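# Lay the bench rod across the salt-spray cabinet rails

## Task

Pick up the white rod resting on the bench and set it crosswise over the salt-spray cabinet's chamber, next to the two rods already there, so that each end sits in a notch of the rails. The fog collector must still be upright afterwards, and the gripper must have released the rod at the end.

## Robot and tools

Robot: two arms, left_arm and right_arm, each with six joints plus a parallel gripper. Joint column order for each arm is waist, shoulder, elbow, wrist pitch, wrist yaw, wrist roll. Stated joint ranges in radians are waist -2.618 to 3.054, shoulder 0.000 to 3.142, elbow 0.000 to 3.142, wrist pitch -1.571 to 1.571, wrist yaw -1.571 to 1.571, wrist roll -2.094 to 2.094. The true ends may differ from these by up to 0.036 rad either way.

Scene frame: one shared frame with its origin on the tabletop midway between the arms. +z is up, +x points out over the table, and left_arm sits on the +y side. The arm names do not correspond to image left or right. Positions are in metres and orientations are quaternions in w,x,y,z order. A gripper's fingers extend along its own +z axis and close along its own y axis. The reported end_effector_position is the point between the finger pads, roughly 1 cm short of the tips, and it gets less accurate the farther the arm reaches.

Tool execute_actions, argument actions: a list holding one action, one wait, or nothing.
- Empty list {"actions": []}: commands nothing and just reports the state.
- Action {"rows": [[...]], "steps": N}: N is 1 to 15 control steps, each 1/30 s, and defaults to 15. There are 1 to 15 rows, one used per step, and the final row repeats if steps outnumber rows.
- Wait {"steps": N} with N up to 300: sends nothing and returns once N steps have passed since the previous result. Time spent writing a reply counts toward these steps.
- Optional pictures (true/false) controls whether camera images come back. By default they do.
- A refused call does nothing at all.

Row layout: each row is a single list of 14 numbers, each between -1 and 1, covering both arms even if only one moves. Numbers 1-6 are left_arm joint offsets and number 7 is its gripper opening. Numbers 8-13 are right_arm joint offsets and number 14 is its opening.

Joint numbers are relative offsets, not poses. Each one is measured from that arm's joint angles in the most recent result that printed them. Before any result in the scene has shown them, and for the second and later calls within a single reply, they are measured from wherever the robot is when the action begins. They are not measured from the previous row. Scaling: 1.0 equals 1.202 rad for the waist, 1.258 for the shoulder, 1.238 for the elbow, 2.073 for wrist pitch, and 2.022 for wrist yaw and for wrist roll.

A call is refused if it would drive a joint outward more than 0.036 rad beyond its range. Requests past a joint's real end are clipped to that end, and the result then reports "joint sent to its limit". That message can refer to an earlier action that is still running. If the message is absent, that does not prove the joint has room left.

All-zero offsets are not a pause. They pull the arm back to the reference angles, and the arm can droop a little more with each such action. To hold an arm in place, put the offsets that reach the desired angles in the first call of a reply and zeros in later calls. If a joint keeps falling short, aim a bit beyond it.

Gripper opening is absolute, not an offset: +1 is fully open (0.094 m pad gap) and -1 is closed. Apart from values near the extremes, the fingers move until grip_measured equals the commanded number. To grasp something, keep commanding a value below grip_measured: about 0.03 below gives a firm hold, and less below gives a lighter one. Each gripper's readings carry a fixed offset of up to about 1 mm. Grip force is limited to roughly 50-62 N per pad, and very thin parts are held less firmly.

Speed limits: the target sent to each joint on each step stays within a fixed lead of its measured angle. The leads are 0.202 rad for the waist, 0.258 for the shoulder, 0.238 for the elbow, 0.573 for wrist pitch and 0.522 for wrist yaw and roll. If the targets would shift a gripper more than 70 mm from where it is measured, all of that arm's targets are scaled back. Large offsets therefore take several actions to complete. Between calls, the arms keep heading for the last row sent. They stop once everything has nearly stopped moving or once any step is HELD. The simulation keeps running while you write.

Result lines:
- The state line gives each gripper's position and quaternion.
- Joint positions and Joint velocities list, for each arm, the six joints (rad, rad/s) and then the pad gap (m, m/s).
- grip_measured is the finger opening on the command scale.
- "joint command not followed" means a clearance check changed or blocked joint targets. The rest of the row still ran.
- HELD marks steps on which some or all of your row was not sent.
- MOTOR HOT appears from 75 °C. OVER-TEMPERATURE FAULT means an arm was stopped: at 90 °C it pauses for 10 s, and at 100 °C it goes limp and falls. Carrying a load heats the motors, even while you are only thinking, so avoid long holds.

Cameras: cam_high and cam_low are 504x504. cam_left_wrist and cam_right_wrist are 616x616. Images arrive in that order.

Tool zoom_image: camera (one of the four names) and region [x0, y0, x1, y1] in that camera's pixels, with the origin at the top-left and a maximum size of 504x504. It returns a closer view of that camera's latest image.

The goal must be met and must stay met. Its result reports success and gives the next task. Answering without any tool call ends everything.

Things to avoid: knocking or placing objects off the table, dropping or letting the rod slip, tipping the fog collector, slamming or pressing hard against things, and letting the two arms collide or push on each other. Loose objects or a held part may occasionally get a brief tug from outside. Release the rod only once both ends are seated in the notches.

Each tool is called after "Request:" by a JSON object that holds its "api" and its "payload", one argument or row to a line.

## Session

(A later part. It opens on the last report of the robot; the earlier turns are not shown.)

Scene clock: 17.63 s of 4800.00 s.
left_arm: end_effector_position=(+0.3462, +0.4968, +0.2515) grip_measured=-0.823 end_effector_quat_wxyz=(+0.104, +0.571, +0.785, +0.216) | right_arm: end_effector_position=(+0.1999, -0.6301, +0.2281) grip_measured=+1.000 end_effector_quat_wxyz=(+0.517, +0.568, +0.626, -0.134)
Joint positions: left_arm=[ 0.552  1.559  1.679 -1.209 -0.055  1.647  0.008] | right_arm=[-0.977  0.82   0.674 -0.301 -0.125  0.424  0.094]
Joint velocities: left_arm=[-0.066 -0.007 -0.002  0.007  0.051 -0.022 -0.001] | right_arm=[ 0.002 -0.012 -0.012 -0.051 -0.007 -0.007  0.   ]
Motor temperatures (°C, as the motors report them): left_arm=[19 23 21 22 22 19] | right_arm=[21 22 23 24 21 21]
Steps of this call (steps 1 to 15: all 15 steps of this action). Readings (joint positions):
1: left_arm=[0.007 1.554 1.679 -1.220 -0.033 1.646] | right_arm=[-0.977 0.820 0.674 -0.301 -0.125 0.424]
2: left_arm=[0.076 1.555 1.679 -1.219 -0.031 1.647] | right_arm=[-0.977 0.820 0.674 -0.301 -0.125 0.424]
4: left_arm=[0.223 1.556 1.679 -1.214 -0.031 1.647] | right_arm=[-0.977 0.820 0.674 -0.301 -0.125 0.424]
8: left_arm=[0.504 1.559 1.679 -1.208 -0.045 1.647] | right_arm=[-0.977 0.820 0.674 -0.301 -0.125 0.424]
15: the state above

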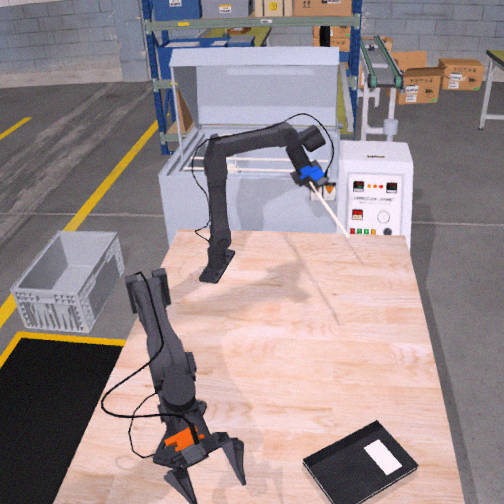

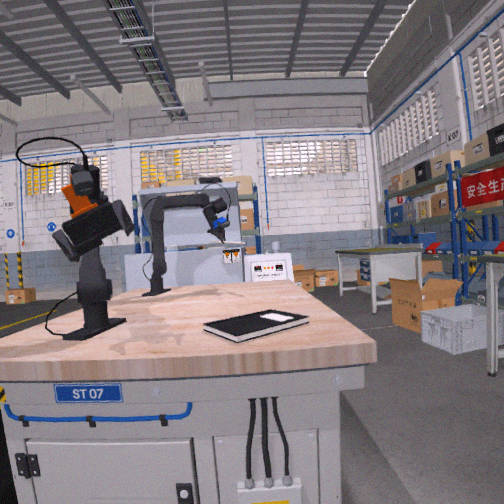

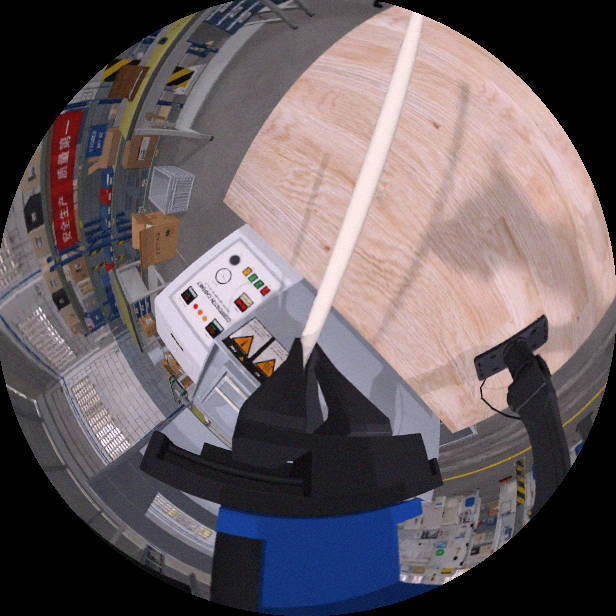

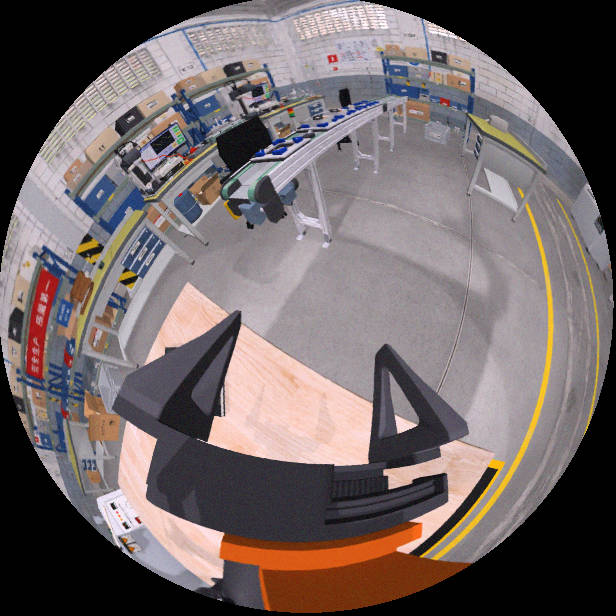

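Request:
{"api": "execute_actions", "payload": {
  "actions": [
    {"rows":[[0,-0.17,0.07,-0.15,0.027,-0.04,-0.86,0,0,0,0,0,0,1]]}
  ],
  "pictures": false
}}

Request:
{"api": "execute_actions", "payload": {
  "actions": [
    {"steps":12}
  ],
  "pictures": false
}}

Request:
{"api": "execute_actions", "payload": {
  "actions": [
    {"rows":[[0.06,0,0,0,0,0,-0.86,0,0,0,0,0,0,1],[0.12,0,0,0,0,0,-0.86,0,0,0,0,0,0,1],[0.18,0,0,0,0,0,-0.86,0,0,0,0,0,0,1],[0.24,0,0,0,0,0,-0.86,0,0,0,0,0,0,1],[0.3,0,0,0,0,0,-0.86,0,0,0,0,0,0,1],[0.36,0,0,0,0,0,-0.86,0,0,0,0,0,0,1],[0.42,0,0,0,0,0,-0.86,0,0,0,0,0,0,1],[0.48,0,0,0,0,-0.02,-0.86,0,0,0,0,0,0,1],[0.54,0,0,0,0,-0.04,-0.86,0,0,0,0,0,0,1],[0.6,0,0,0,0,-0.06,-0.86,0,0,0,0,0,0,1],[0.65,0,0,0,0,-0.08,-0.86,0,0,0,0,0,0,1],[0.7,0,0,0,0,-0.1,-0.86,0,0,0,0,0,0,1]]}
  ],
  "pictures": false
}}

Request:
{"api": "execute_actions", "payload": {
  "actions": [
    {"steps":12}
  ]
}}

Request:
{"api": "zoom_image", "payload": {
  "camera": "cam_high",
  "region": [150,80,360,240]
}}

Scene clock: 19.70 s of 4800.00 s.
left_arm: end_effector_position=(+0.2625, +0.4558, +0.3117) grip_measured=-0.823 end_effector_quat_wxyz=(+0.130, +0.549, +0.799, +0.207) | right_arm: end_effector_position=(+0.1999, -0.6301, +0.2281) grip_measured=+1.000 end_effector_quat_wxyz=(+0.517, +0.568, +0.626, -0.134)
Joint positions: left_arm=[ 0.549  1.336  1.758 -1.499 -0.017  1.583  0.008] | right_arm=[-0.977  0.82   0.674 -0.301 -0.125  0.424  0.094]
Joint velocities: left_arm=[-0.012  0.066 -0.002 -0.081  0.037 -0.022  0.   ] | right_arm=[-0.017 -0.032 -0.007  0.007 -0.037 -0.037  0.   ]
Motor temperatures (°C, as the motors report them): left_arm=[19 23 21 22 22 19] | right_arm=[21 21 23 24 21 21]
Steps of this call (steps 1 to 15: the robot went on to your last target; steps 16 to 47: nothing new was sent; steps 48 to 62: all 15 steps of this action). Readings (joint positions):
48: left_arm=[0.549 1.550 1.680 -1.224 -0.045 1.640] | right_arm=[-0.977 0.820 0.674 -0.301 -0.125 0.424]
49: left_arm=[0.549 1.534 1.680 -1.256 -0.043 1.632] | right_arm=[-0.977 0.820 0.674 -0.301 -0.125 0.424]
51: left_arm=[0.549 1.479 1.686 -1.326 -0.037 1.619] | right_arm=[-0.977 0.820 0.674 -0.301 -0.125 0.424]
55: left_arm=[0.549 1.360 1.739 -1.438 -0.024 1.596] | right_arm=[-0.977 0.820 0.674 -0.301 -0.125 0.424]
62: the state above

Scene clock: 20.10 s of 4800.00 s.
left_arm: end_effector_position=(+0.2612, +0.4551, +0.3096) grip_measured=-0.823 end_effector_quat_wxyz=(+0.127, +0.549, +0.802, +0.201) | right_arm: end_effector_position=(+0.1999, -0.6301, +0.2281) grip_measured=+1.000 end_effector_quat_wxyz=(+0.517, +0.568, +0.626, -0.134)
Joint positions: left_arm=[ 0.549  1.339  1.758 -1.509 -0.016  1.579  0.008] | right_arm=[-0.977  0.82   0.674 -0.301 -0.125  0.424  0.094]
Joint velocities: left_arm=[ 0.002 -0.002 -0.012  0.022 -0.037 -0.051  0.002] | right_arm=[ 0.007  0.017  0.007 -0.022  0.037  0.022  0.   ]
Motor temperatures (°C, as the motors report them): left_arm=[19 23 21 22 22 19] | right_arm=[21 21 23 24 21 21]
Steps of this call (steps 1 to 12: the robot went on to your last target). Readings (joint positions):
1: left_arm=[0.549 1.338 1.758 -1.502 -0.017 1.582] | right_arm=[-0.977 0.820 0.674 -0.301 -0.125 0.424]
2: left_arm=[0.549 1.339 1.758 -1.503 -0.017 1.581] | right_arm=[-0.977 0.820 0.674 -0.301 -0.125 0.424]
4: left_arm=[0.549 1.339 1.758 -1.505 -0.016 1.580] | right_arm=[-0.977 0.820 0.674 -0.301 -0.125 0.424]
8: left_arm=[0.549 1.339 1.758 -1.508 -0.016 1.579] | right_arm=[-0.977 0.820 0.674 -0.301 -0.125 0.424]
12: the state above

Scene clock: 20.60 s of 4800.00 s.
left_arm: end_effector_position=(+0.0965, +0.6114, +0.3103) grip_measured=-0.825 end_effector_quat_wxyz=(+0.039, +0.106, +0.965, +0.238) | right_arm: end_effector_position=(+0.1999, -0.6301, +0.2281) grip_measured=+1.000 end_effector_quat_wxyz=(+0.517, +0.568, +0.626, -0.134)
Joint positions: left_arm=[ 1.388  1.339  1.758 -1.505 -0.04   1.441  0.008] | right_arm=[-0.977  0.82   0.674 -0.301 -0.125  0.424  0.094]
Joint velocities: left_arm=[ 0.222  0.017  0.007  0.037 -0.125 -0.476 -0.001] | right_arm=[-0.007 -0.007 -0.002 -0.022  0.051  0.007  0.   ]
Motor temperatures (°C, as the motors report them): left_arm=[19 23 21 22 22 19] | right_arm=[21 21 23 24 21 21]
Steps of this call (steps 1 to 15: all 15 steps of this action). Readings (joint positions):
1: left_arm=[0.559 1.339 1.758 -1.509 -0.011 1.580] | right_arm=[-0.977 0.820 0.674 -0.301 -0.125 0.424]
2: left_arm=[0.590 1.339 1.758 -1.509 -0.005 1.580] | right_arm=[-0.977 0.820 0.674 -0.301 -0.125 0.424]
4: left_arm=[0.707 1.339 1.758 -1.509 0.000 1.581] | right_arm=[-0.977 0.820 0.674 -0.301 -0.125 0.424]
8: left_arm=[1.005 1.339 1.758 -1.505 -0.011 1.577] | right_arm=[-0.977 0.820 0.674 -0.301 -0.125 0.424]
15: the state above

Scene clock: 21.00 s of 4800.00 s.
left_arm: end_effector_position=(+0.0972, +0.6111, +0.3102) grip_measured=-0.825 end_effector_quat_wxyz=(+0.049, +0.082, +0.967, +0.236) | right_arm: end_effector_position=(+0.1999, -0.6301, +0.2281) grip_measured=+1.000 end_effector_quat_wxyz=(+0.517, +0.568, +0.626, -0.134)
Joint positions: left_arm=[ 1.391  1.339  1.758 -1.505 -0.031  1.393  0.008] | right_arm=[-0.977  0.82   0.674 -0.301 -0.125  0.424  0.094]
Joint velocities: left_arm=[-0.002  0.007  0.002 -0.066 -0.022 -0.066 -0.001] | right_arm=[-0.017  0.002 -0.002 -0.022 -0.007  0.022  0.   ]
Motor temperatures (°C, as the motors report them): left_arm=[19 23 21 22 22 19] | right_arm=[21 21 23 24 21 21]
Steps of this call (steps 1 to 12: the robot went on to your last target). Readings (joint positions):
1: left_arm=[1.391 1.339 1.758 -1.505 -0.041 1.430] | right_arm=[-0.977 0.820 0.674 -0.301 -0.125 0.424]
2: left_arm=[1.391 1.339 1.758 -1.505 -0.039 1.422] | right_arm=[-0.977 0.820 0.674 -0.301 -0.125 0.424]
4: left_arm=[1.391 1.339 1.758 -1.505 -0.034 1.410] | right_arm=[-0.977 0.820 0.674 -0.301 -0.125 0.424]
8: left_arm=[1.391 1.339 1.758 -1.505 -0.032 1.398] | right_arm=[-0.977 0.820 0.674 -0.301 -0.125 0.424]
12: the state above

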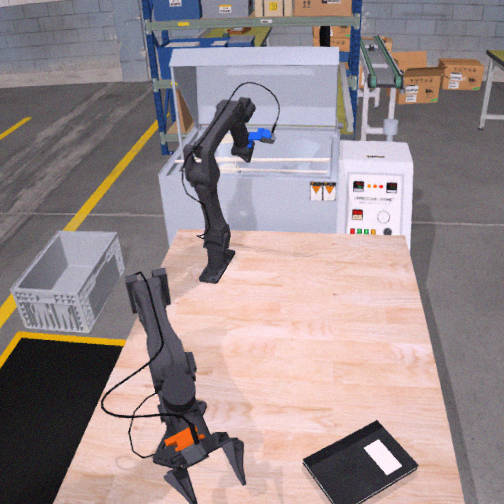

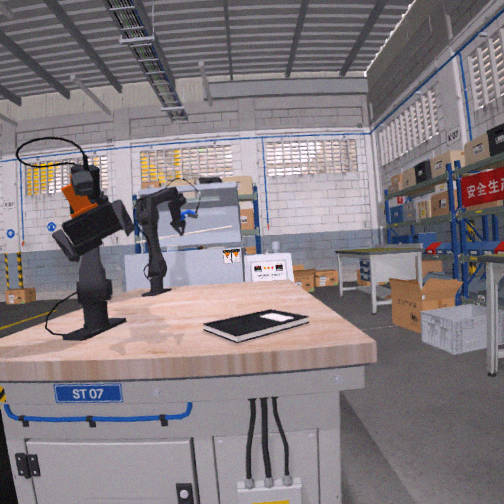

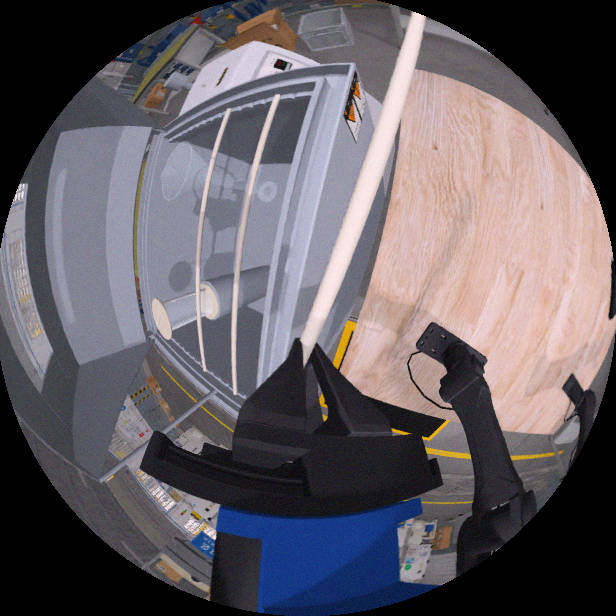

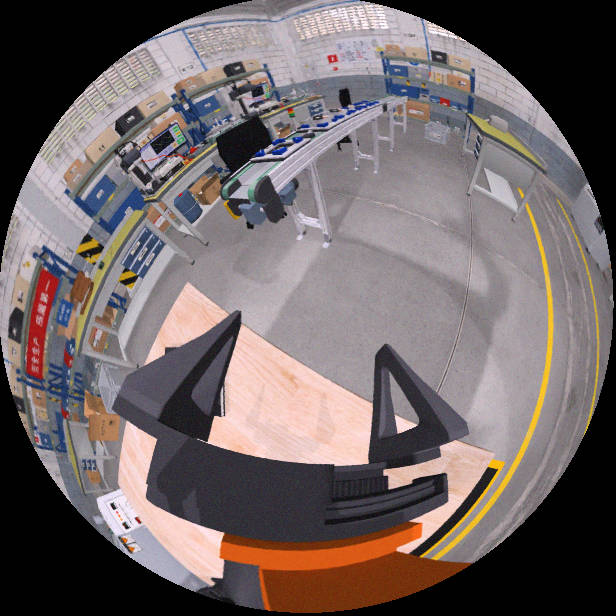

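Region (150, 80, 360, 240) of cam_high's 504x504 image, scaled by 2.400, with more detail than that image has; it fills the top 384 rows of this view, and the rest is white.

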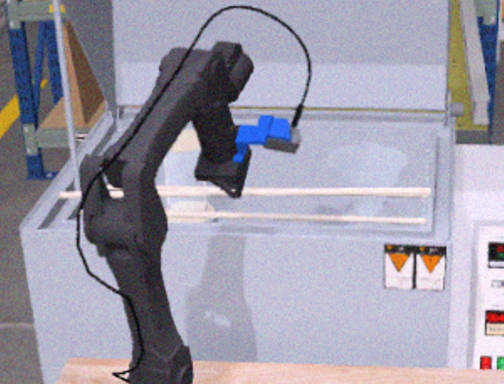

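Request:
{"api": "execute_actions", "payload": {
  "actions": [
    {"rows":[[0.02,0.05,0.06,0,0,0,-0.86,0,0,0,0,0,0,1],[0.03,0.1,0.11,0,0,0,-0.86,0,0,0,0,0,0,1],[0.04,0.15,0.16,0,0,-0.02,-0.86,0,0,0,0,0,0,1],[0.05,0.2,0.2,0,0,-0.02,-0.86,0,0,0,0,0,0,1],[0.06,0.25,0.24,-0.01,-0.02,-0.03,-0.86,0,0,0,0,0,0,1],[0.07,0.3,0.28,-0.01,-0.02,-0.04,-0.86,0,0,0,0,0,0,1],[0.07,0.35,0.33,-0.02,-0.035,-0.05,-0.86,0,0,0,0,0,0,1],[0.07,0.4,0.37,-0.02,-0.035,-0.05,-0.86,0,0,0,0,0,0,1],[0.07,0.45,0.41,-0.025,-0.035,-0.05,-0.86,0,0,0,0,0,0,1]]}
  ],
  "pictures": false
}}

Request:
{"api": "execute_actions", "payload": {
  "actions": [
    {"steps":20}
  ]
}}

Request:
{"api": "zoom_image", "payload": {
  "camera": "cam_high",
  "region": [150,80,360,240]
}}

Request:
{"api": "zoom_image", "payload": {
  "camera": "cam_left_wrist",
  "region": [200,0,500,250]
}}

Scene clock: 24.53 s of 4800.00 s.
left_arm: end_effector_position=(+0.1045, +0.7571, +0.2491) grip_measured=-0.825 end_effector_quat_wxyz=(-0.004, +0.000, +0.987, +0.161) | right_arm: end_effector_position=(+0.1999, -0.6301, +0.2281) grip_measured=+1.000 end_effector_quat_wxyz=(+0.517, +0.568, +0.626, -0.134)
Joint positions: left_arm=[ 1.47   1.961  2.227 -1.527 -0.095  1.31   0.008] | right_arm=[-0.977  0.82   0.674 -0.301 -0.125  0.424  0.094]
Joint velocities: left_arm=[ 0.002  0.11  -0.012 -0.051 -0.066 -0.081 -0.001] | right_arm=[-0.002  0.002 -0.002 -0.037  0.007  0.051  0.   ]
Motor temperatures (°C, as the motors report them): left_arm=[19 23 21 22 22 19] | right_arm=[21 21 23 25 21 21]
Steps of this call (steps 1 to 30: the robot went on to your last target; steps 31 to 91: nothing new was sent; steps 92 to 106: all 15 steps of this action). Readings (joint positions):
92: left_arm=[1.386 1.365 1.767 -1.506 -0.017 1.389] | right_arm=[-0.977 0.820 0.674 -0.301 -0.125 0.424]
93: left_arm=[1.394 1.384 1.795 -1.520 -0.018 1.390] | right_arm=[-0.977 0.820 0.674 -0.301 -0.125 0.424]
95: left_arm=[1.418 1.459 1.900 -1.535 -0.021 1.383] | right_arm=[-0.977 0.820 0.674 -0.301 -0.125 0.424]
99: left_arm=[1.461 1.695 2.128 -1.533 -0.058 1.344] | right_arm=[-0.977 0.820 0.674 -0.301 -0.125 0.424]
106: the state above

Scene clock: 25.20 s of 4800.00 s.
left_arm: end_effector_position=(+0.1011, +0.7486, +0.2668) grip_measured=-0.825 end_effector_quat_wxyz=(-0.002, -0.004, +0.984, +0.177) | right_arm: end_effector_position=(+0.1999, -0.6301, +0.2281) grip_measured=+1.000 end_effector_quat_wxyz=(+0.517, +0.568, +0.626, -0.134)
Joint positions: left_arm=[ 1.47   1.921  2.238 -1.546 -0.1    1.303  0.008] | right_arm=[-0.977  0.82   0.674 -0.301 -0.125  0.424  0.094]
Joint velocities: left_arm=[ 0.007  0.002  0.007  0.007  0.022 -0.007 -0.   ] | right_arm=[-0.002 -0.002  0.007 -0.007 -0.007  0.037  0.   ]
Motor temperatures (°C, as the motors report them): left_arm=[19 23 22 22 22 19] | right_arm=[21 21 23 25 21 21]
Steps of this call (steps 1 to 20: the robot went on to your last target). Readings (joint positions):
1: left_arm=[1.470 1.962 2.227 -1.530 -0.096 1.309] | right_arm=[-0.977 0.820 0.674 -0.301 -0.125 0.424]
2: left_arm=[1.470 1.959 2.227 -1.532 -0.097 1.308] | right_arm=[-0.977 0.820 0.674 -0.301 -0.125 0.424]
4: left_arm=[1.470 1.944 2.227 -1.537 -0.098 1.306] | right_arm=[-0.977 0.820 0.674 -0.301 -0.125 0.424]
8: left_arm=[1.470 1.923 2.235 -1.545 -0.099 1.305] | right_arm=[-0.977 0.820 0.674 -0.301 -0.125 0.424]
20: the state above

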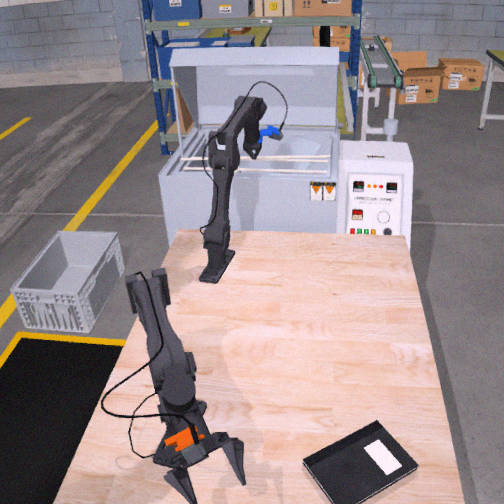

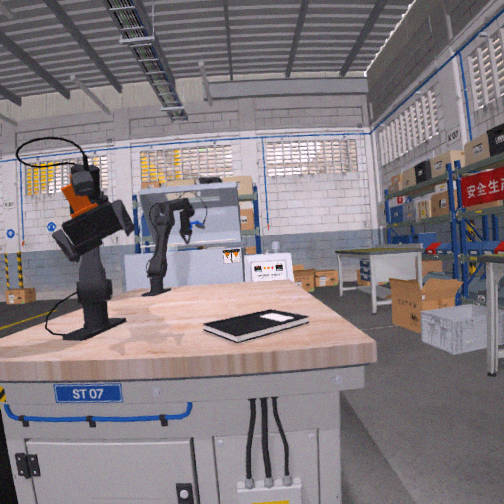

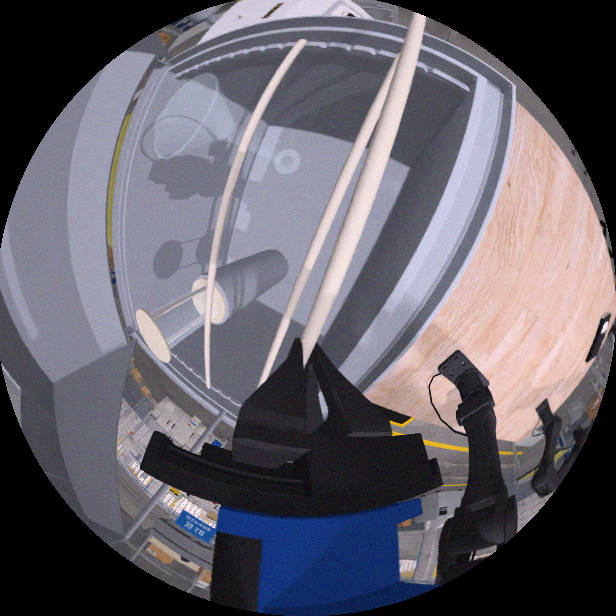

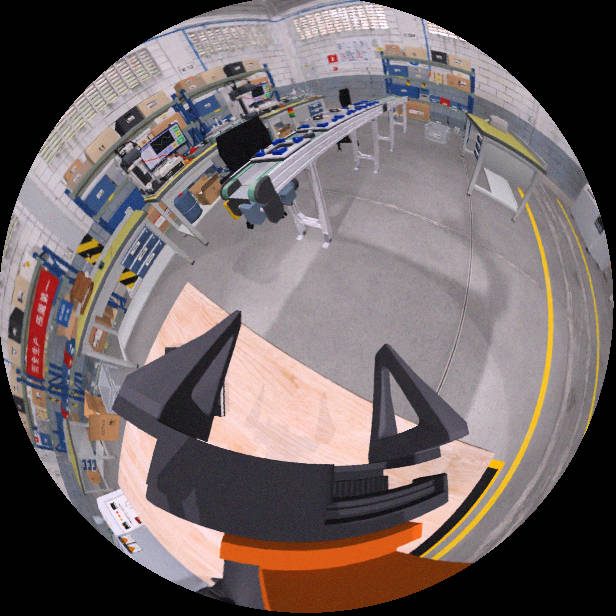

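Region (150, 80, 360, 240) of cam_high's 504x504 image, scaled by 2.400, with more detail than that image has; it fills the top 384 rows of this view, and the rest is white.

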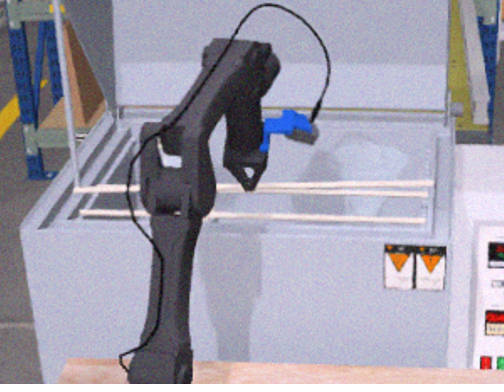

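Region (200, 0, 500, 250) of cam_left_wrist's 616x616 image, scaled by 1.680, with more detail than that image has.

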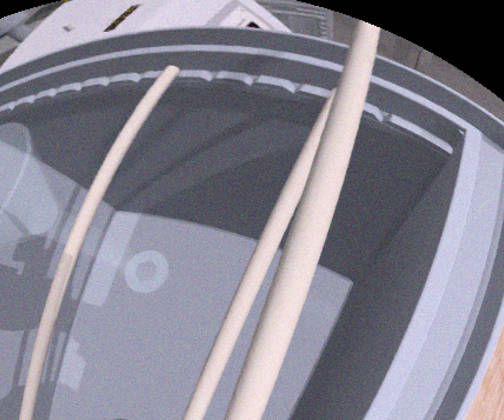

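Request:
{"api": "execute_actions", "payload": {
  "actions": [
    {"rows":[[0.012,0.025,-0.055,0,0.02,0.045,-0.86,0,0,0,0,0,0,1]]}
  ],
  "pictures": false
}}

Request:
{"api": "execute_actions", "payload": {
  "actions": [
    {"steps":10}
  ]
}}

Request:
{"api": "zoom_image", "payload": {
  "camera": "cam_high",
  "region": [150,110,360,210]
}}

Request:
{"api": "zoom_image", "payload": {
  "camera": "cam_left_wrist",
  "region": [250,0,550,250]
}}

Scene clock: 27.13 s of 4800.00 s.
left_arm: end_effector_position=(+0.1032, +0.7466, +0.2350) grip_measured=-0.825 end_effector_quat_wxyz=(-0.008, +0.038, +0.991, +0.129) | right_arm: end_effector_position=(+0.1999, -0.6301, +0.2281) grip_measured=+1.000 end_effector_quat_wxyz=(+0.517, +0.568, +0.626, -0.134)
Joint positions: left_arm=[ 1.474  1.957  2.179 -1.544 -0.075  1.386  0.008] | right_arm=[-0.977  0.82   0.674 -0.301 -0.125  0.424  0.094]
Joint velocities: left_arm=[-0.012 -0.012 -0.012 -0.037  0.007  0.007  0.002] | right_arm=[-0.012 -0.012 -0.007 -0.066  0.007 -0.037  0.   ]
Motor temperatures (°C, as the motors report them): left_arm=[19 23 22 22 22 19] | right_arm=[21 21 23 25 21 21]
Steps of this call (steps 1 to 15: the robot went on to your last target; steps 16 to 43: nothing new was sent; steps 44 to 58: all 15 steps of this action). Readings (joint positions):
44: left_arm=[1.470 1.922 2.230 -1.543 -0.096 1.316] | right_arm=[-0.977 0.820 0.674 -0.301 -0.125 0.424]
45: left_arm=[1.471 1.922 2.220 -1.543 -0.091 1.331] | right_arm=[-0.977 0.820 0.674 -0.301 -0.125 0.424]
47: left_arm=[1.473 1.930 2.198 -1.544 -0.084 1.352] | right_arm=[-0.977 0.820 0.674 -0.301 -0.125 0.424]
51: left_arm=[1.474 1.954 2.181 -1.544 -0.078 1.374] | right_arm=[-0.977 0.820 0.674 -0.301 -0.125 0.424]
58: the state above

Scene clock: 27.47 s of 4800.00 s.
left_arm: end_effector_position=(+0.1033, +0.7465, +0.2350) grip_measured=-0.825 end_effector_quat_wxyz=(-0.008, +0.039, +0.991, +0.129) | right_arm: end_effector_position=(+0.1999, -0.6301, +0.2281) grip_measured=+1.000 end_effector_quat_wxyz=(+0.517, +0.568, +0.626, -0.134)
Joint positions: left_arm=[ 1.474  1.957  2.179 -1.544 -0.074  1.388  0.008] | right_arm=[-0.977  0.82   0.674 -0.301 -0.125  0.424  0.094]
Joint velocities: left_arm=[-0.002 -0.007 -0.017 -0.095  0.022 -0.095  0.001] | right_arm=[-0.007 -0.012 -0.002 -0.037  0.022 -0.022  0.   ]
Motor temperatures (°C, as the motors report them): left_arm=[19 23 22 22 22 19] | right_arm=[21 21 23 25 21 21]
Steps of this call (steps 1 to 10: the robot went on to your last target). Readings (joint positions):
1: left_arm=[1.474 1.957 2.179 -1.544 -0.075 1.386] | right_arm=[-0.977 0.820 0.674 -0.301 -0.125 0.424]
2: left_arm=[1.474 1.957 2.179 -1.544 -0.074 1.387] | right_arm=[-0.977 0.820 0.674 -0.301 -0.125 0.424]
4: left_arm=[1.474 1.957 2.179 -1.544 -0.074 1.387] | right_arm=[-0.977 0.820 0.674 -0.301 -0.125 0.424]
8: left_arm=[1.474 1.957 2.179 -1.544 -0.074 1.388] | right_arm=[-0.977 0.820 0.674 -0.301 -0.125 0.424]
10: the state above

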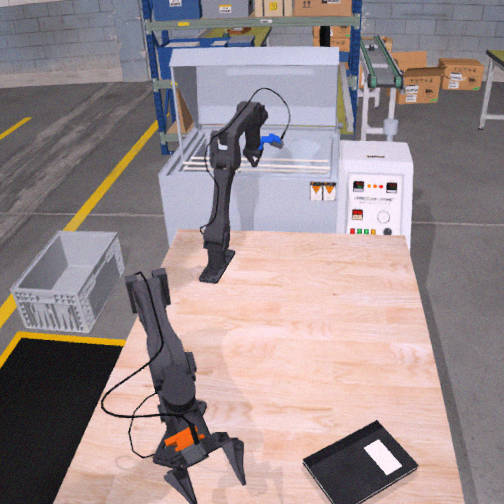

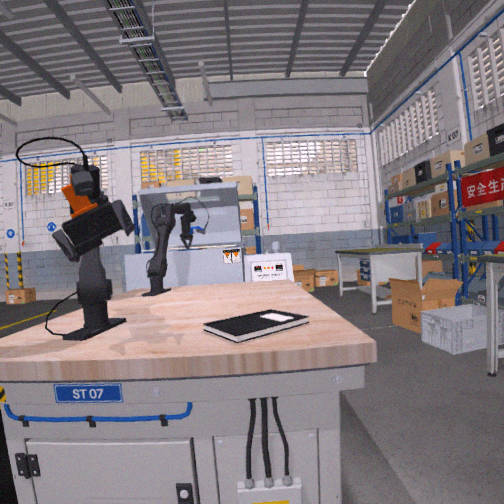

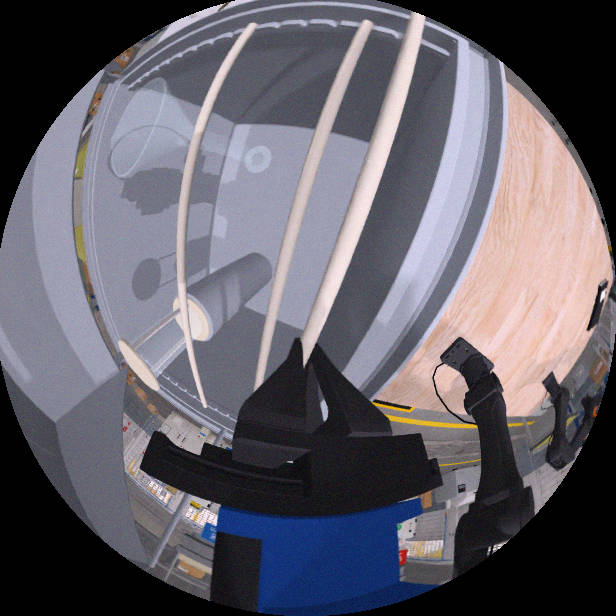

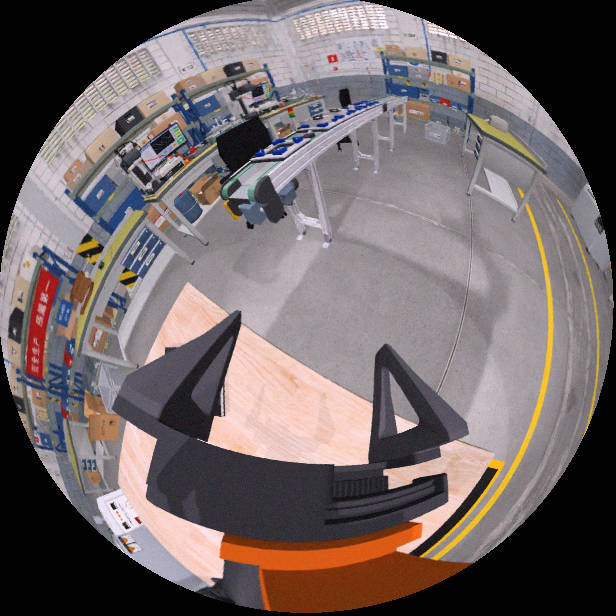

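Region (150, 110, 360, 210) of cam_high's 504x504 image, scaled by 2.400, with more detail than that image has; it fills the top 240 rows of this view, and the rest is white.

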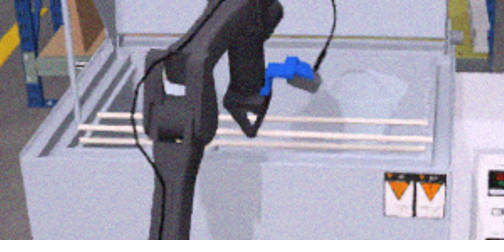

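Region (250, 0, 550, 250) of cam_left_wrist's 616x616 image, scaled by 1.680, with more detail than that image has.

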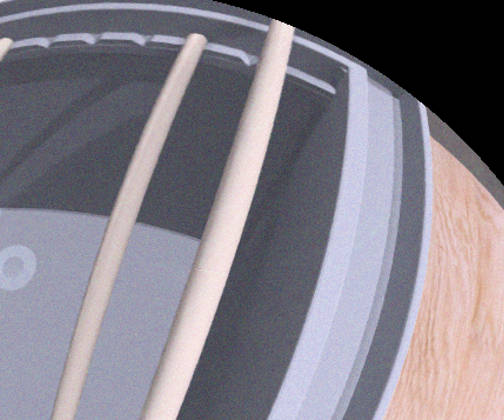

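Request:
{"api": "execute_actions", "payload": {
  "actions": [
    {"rows":[[0.022,0.008,-0.08,0.054,0,0.012,-0.86,0,0,0,0,0,0,1]]}
  ]
}}

Request:
{"api": "zoom_image", "payload": {
  "camera": "cam_high",
  "region": [150,110,360,210]
}}

Request:
{"api": "zoom_image", "payload": {
  "camera": "cam_left_wrist",
  "region": [250,0,550,250]
}}

Scene clock: 29.13 s of 4800.00 s.
left_arm: end_effector_position=(+0.0990, +0.7577, +0.2116) grip_measured=-0.825 end_effector_quat_wxyz=(-0.010, +0.038, +0.992, +0.124) | right_arm: end_effector_position=(+0.1999, -0.6301, +0.2281) grip_measured=+1.000 end_effector_quat_wxyz=(+0.517, +0.568, +0.626, -0.134)
Joint positions: left_arm=[ 1.492  1.967  2.094 -1.458 -0.071  1.402  0.008] | right_arm=[-0.977  0.82   0.674 -0.301 -0.125  0.424  0.094]
Joint velocities: left_arm=[ 0.012 -0.027 -0.002 -0.022 -0.066 -0.051  0.   ] | right_arm=[-0.002 -0.002 -0.007 -0.022  0.022  0.037  0.   ]
Motor temperatures (°C, as the motors report them): left_arm=[19 24 22 22 22 19] | right_arm=[21 21 23 25 21 21]
Steps of this call (steps 1 to 15: the robot went on to your last target; steps 16 to 35: nothing new was sent; steps 36 to 50: all 15 steps of this action). Readings (joint positions):
36: left_arm=[1.476 1.955 2.163 -1.528 -0.074 1.392] | right_arm=[-0.977 0.820 0.674 -0.301 -0.125 0.424]
37: left_arm=[1.478 1.952 2.142 -1.509 -0.074 1.395] | right_arm=[-0.977 0.820 0.674 -0.301 -0.125 0.424]
39: left_arm=[1.486 1.957 2.110 -1.485 -0.074 1.399] | right_arm=[-0.977 0.820 0.674 -0.301 -0.125 0.424]
43: left_arm=[1.492 1.967 2.094 -1.464 -0.071 1.402] | right_arm=[-0.977 0.820 0.674 -0.301 -0.125 0.424]
50: the state above

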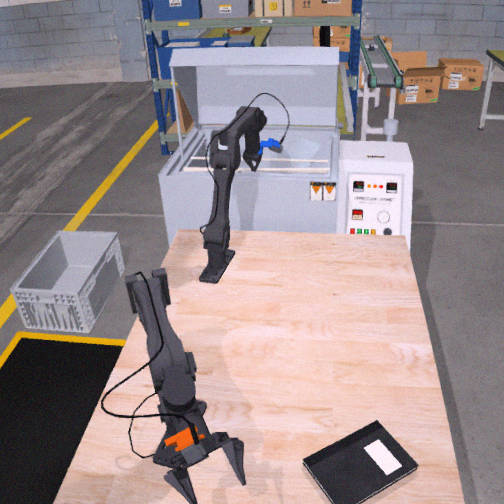

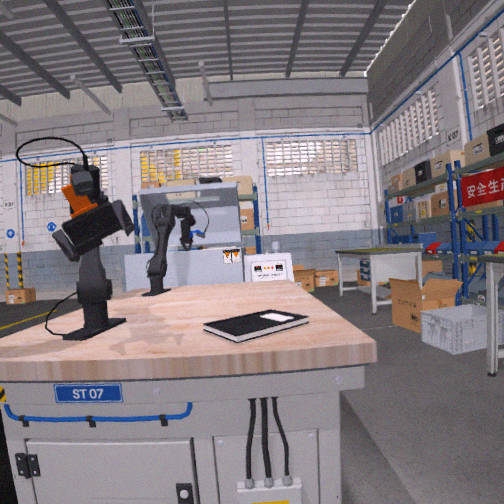

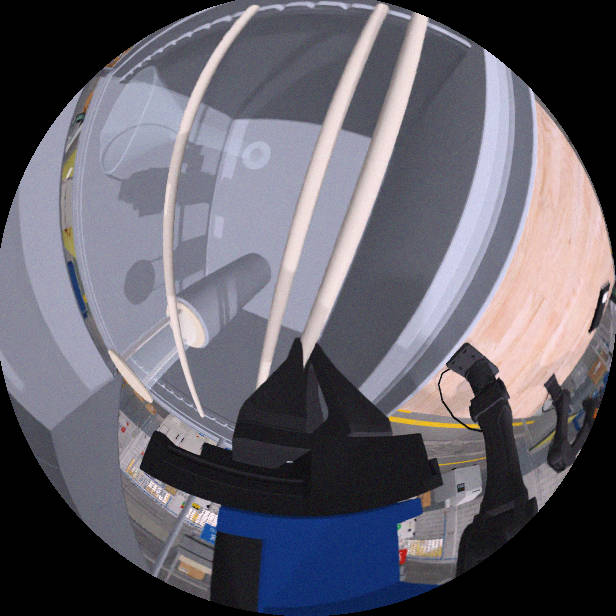

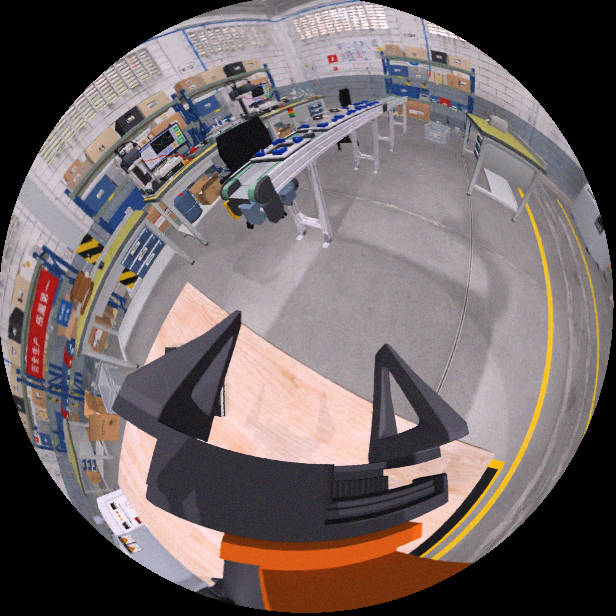

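Region (150, 110, 360, 210) of cam_high's 504x504 image, scaled by 2.400, with more detail than that image has; it fills the top 240 rows of this view, and the rest is white.

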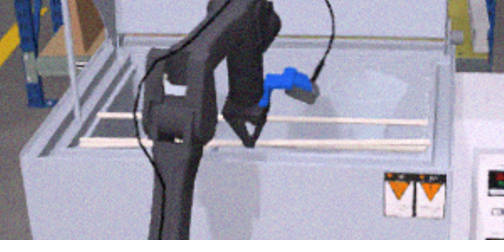

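Region (250, 0, 550, 250) of cam_left_wrist's 616x616 image, scaled by 1.680, with more detail than that image has.

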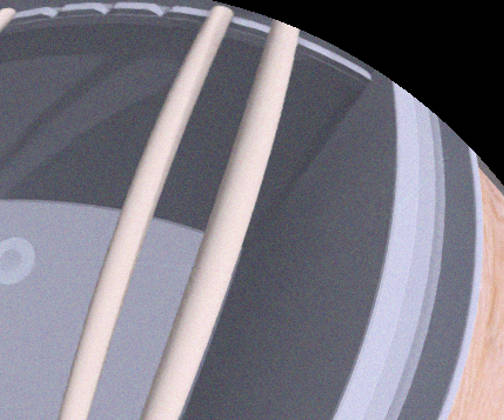

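Request:
{"api": "execute_actions", "payload": {
  "actions": [
    {"rows":[[0,-0.005,-0.06,0.035,0,0,-0.86,0,0,0,0,0,0,1]]}
  ]
}}

Request:
{"api": "zoom_image", "payload": {
  "camera": "cam_high",
  "region": [160,140,260,190]
}}

Request:
{"api": "zoom_image", "payload": {
  "camera": "cam_high",
  "region": [250,140,350,190]
}}

Request:
{"api": "zoom_image", "payload": {
  "camera": "cam_left_wrist",
  "region": [300,0,500,120]
}}

Scene clock: 30.47 s of 4800.00 s.
left_arm: end_effector_position=(+0.0995, +0.7593, +0.2103) grip_measured=-0.825 end_effector_quat_wxyz=(-0.007, +0.035, +0.990, +0.133) | right_arm: end_effector_position=(+0.1999, -0.6301, +0.2281) grip_measured=+1.000 end_effector_quat_wxyz=(+0.517, +0.568, +0.626, -0.134)
Joint positions: left_arm=[ 1.492  1.949  2.058 -1.422 -0.071  1.397  0.008] | right_arm=[-0.977  0.82   0.674 -0.301 -0.125  0.424  0.094]
Joint velocities: left_arm=[-0.007 -0.007 -0.022 -0.037 -0.051  0.022 -0.001] | right_arm=[ 0.002  0.012 -0.007 -0.037  0.037 -0.022  0.   ]
Motor temperatures (°C, as the motors report them): left_arm=[19 24 22 22 22 19] | right_arm=[21 21 23 25 21 21]
Steps of this call (steps 1 to 15: the robot went on to your last target; steps 16 to 25: nothing new was sent; steps 26 to 40: all 15 steps of this action). Readings (joint positions):
26: left_arm=[1.492 1.964 2.085 -1.449 -0.071 1.402] | right_arm=[-0.977 0.820 0.674 -0.301 -0.125 0.424]
27: left_arm=[1.492 1.957 2.074 -1.440 -0.071 1.402] | right_arm=[-0.977 0.820 0.674 -0.301 -0.125 0.424]
29: left_arm=[1.492 1.951 2.061 -1.432 -0.071 1.401] | right_arm=[-0.977 0.820 0.674 -0.301 -0.125 0.424]
33: left_arm=[1.492 1.949 2.058 -1.424 -0.070 1.398] | right_arm=[-0.977 0.820 0.674 -0.301 -0.125 0.424]
40: the state above

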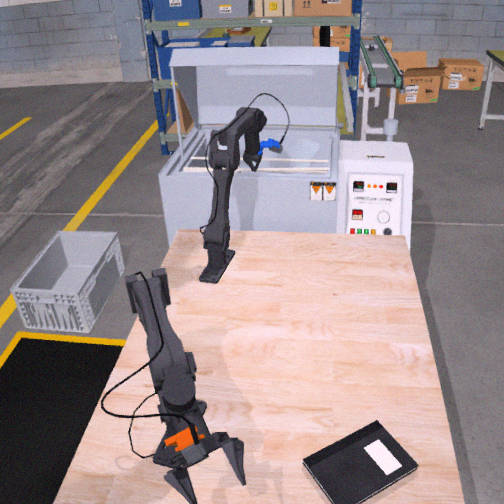

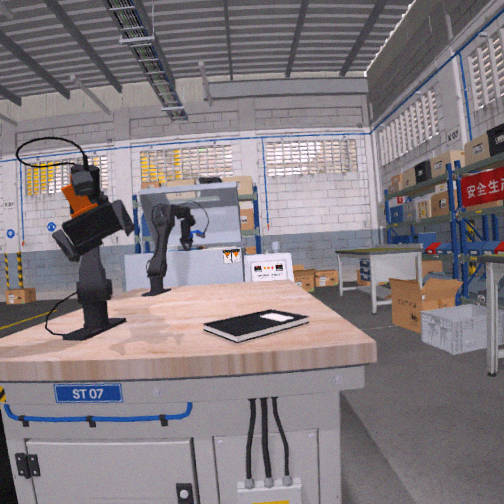

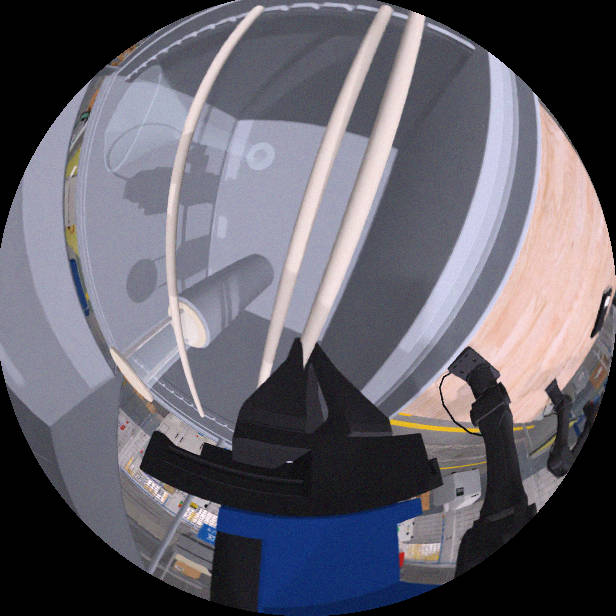

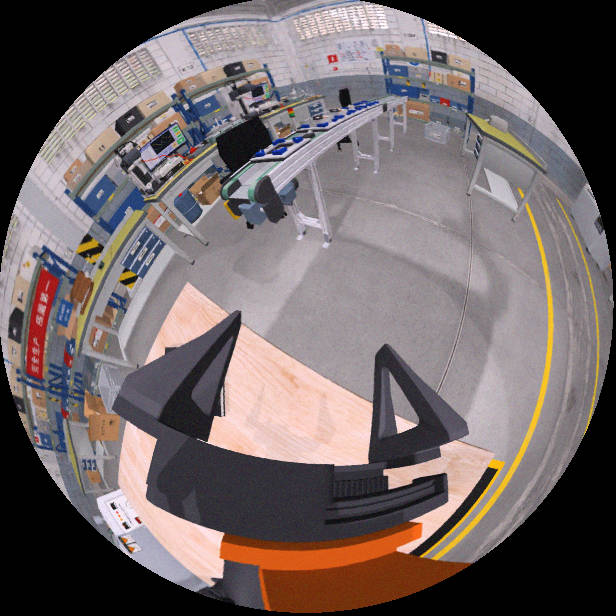

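Region (160, 140, 260, 190) of cam_high's 504x504 image, scaled by 5.040, with more detail than that image has.

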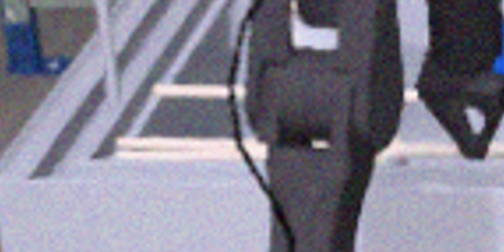

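Region (250, 140, 350, 190) of cam_high's 504x504 image, scaled by 5.040, with more detail than that image has.

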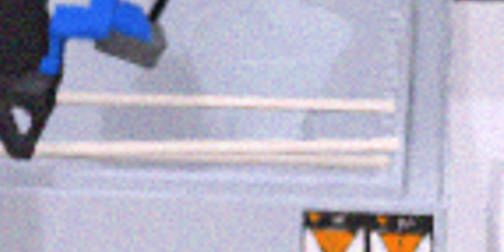

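Region (300, 0, 500, 120) of cam_left_wrist's 616x616 image, scaled by 2.520, with more detail than that image has; it fills the top 302 rows of this view, and the rest is white.

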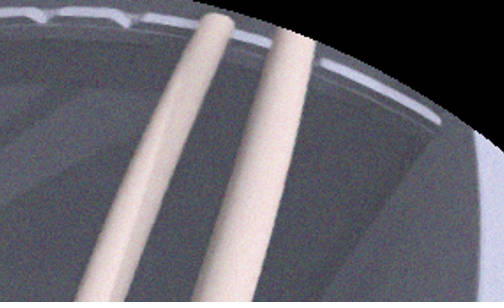

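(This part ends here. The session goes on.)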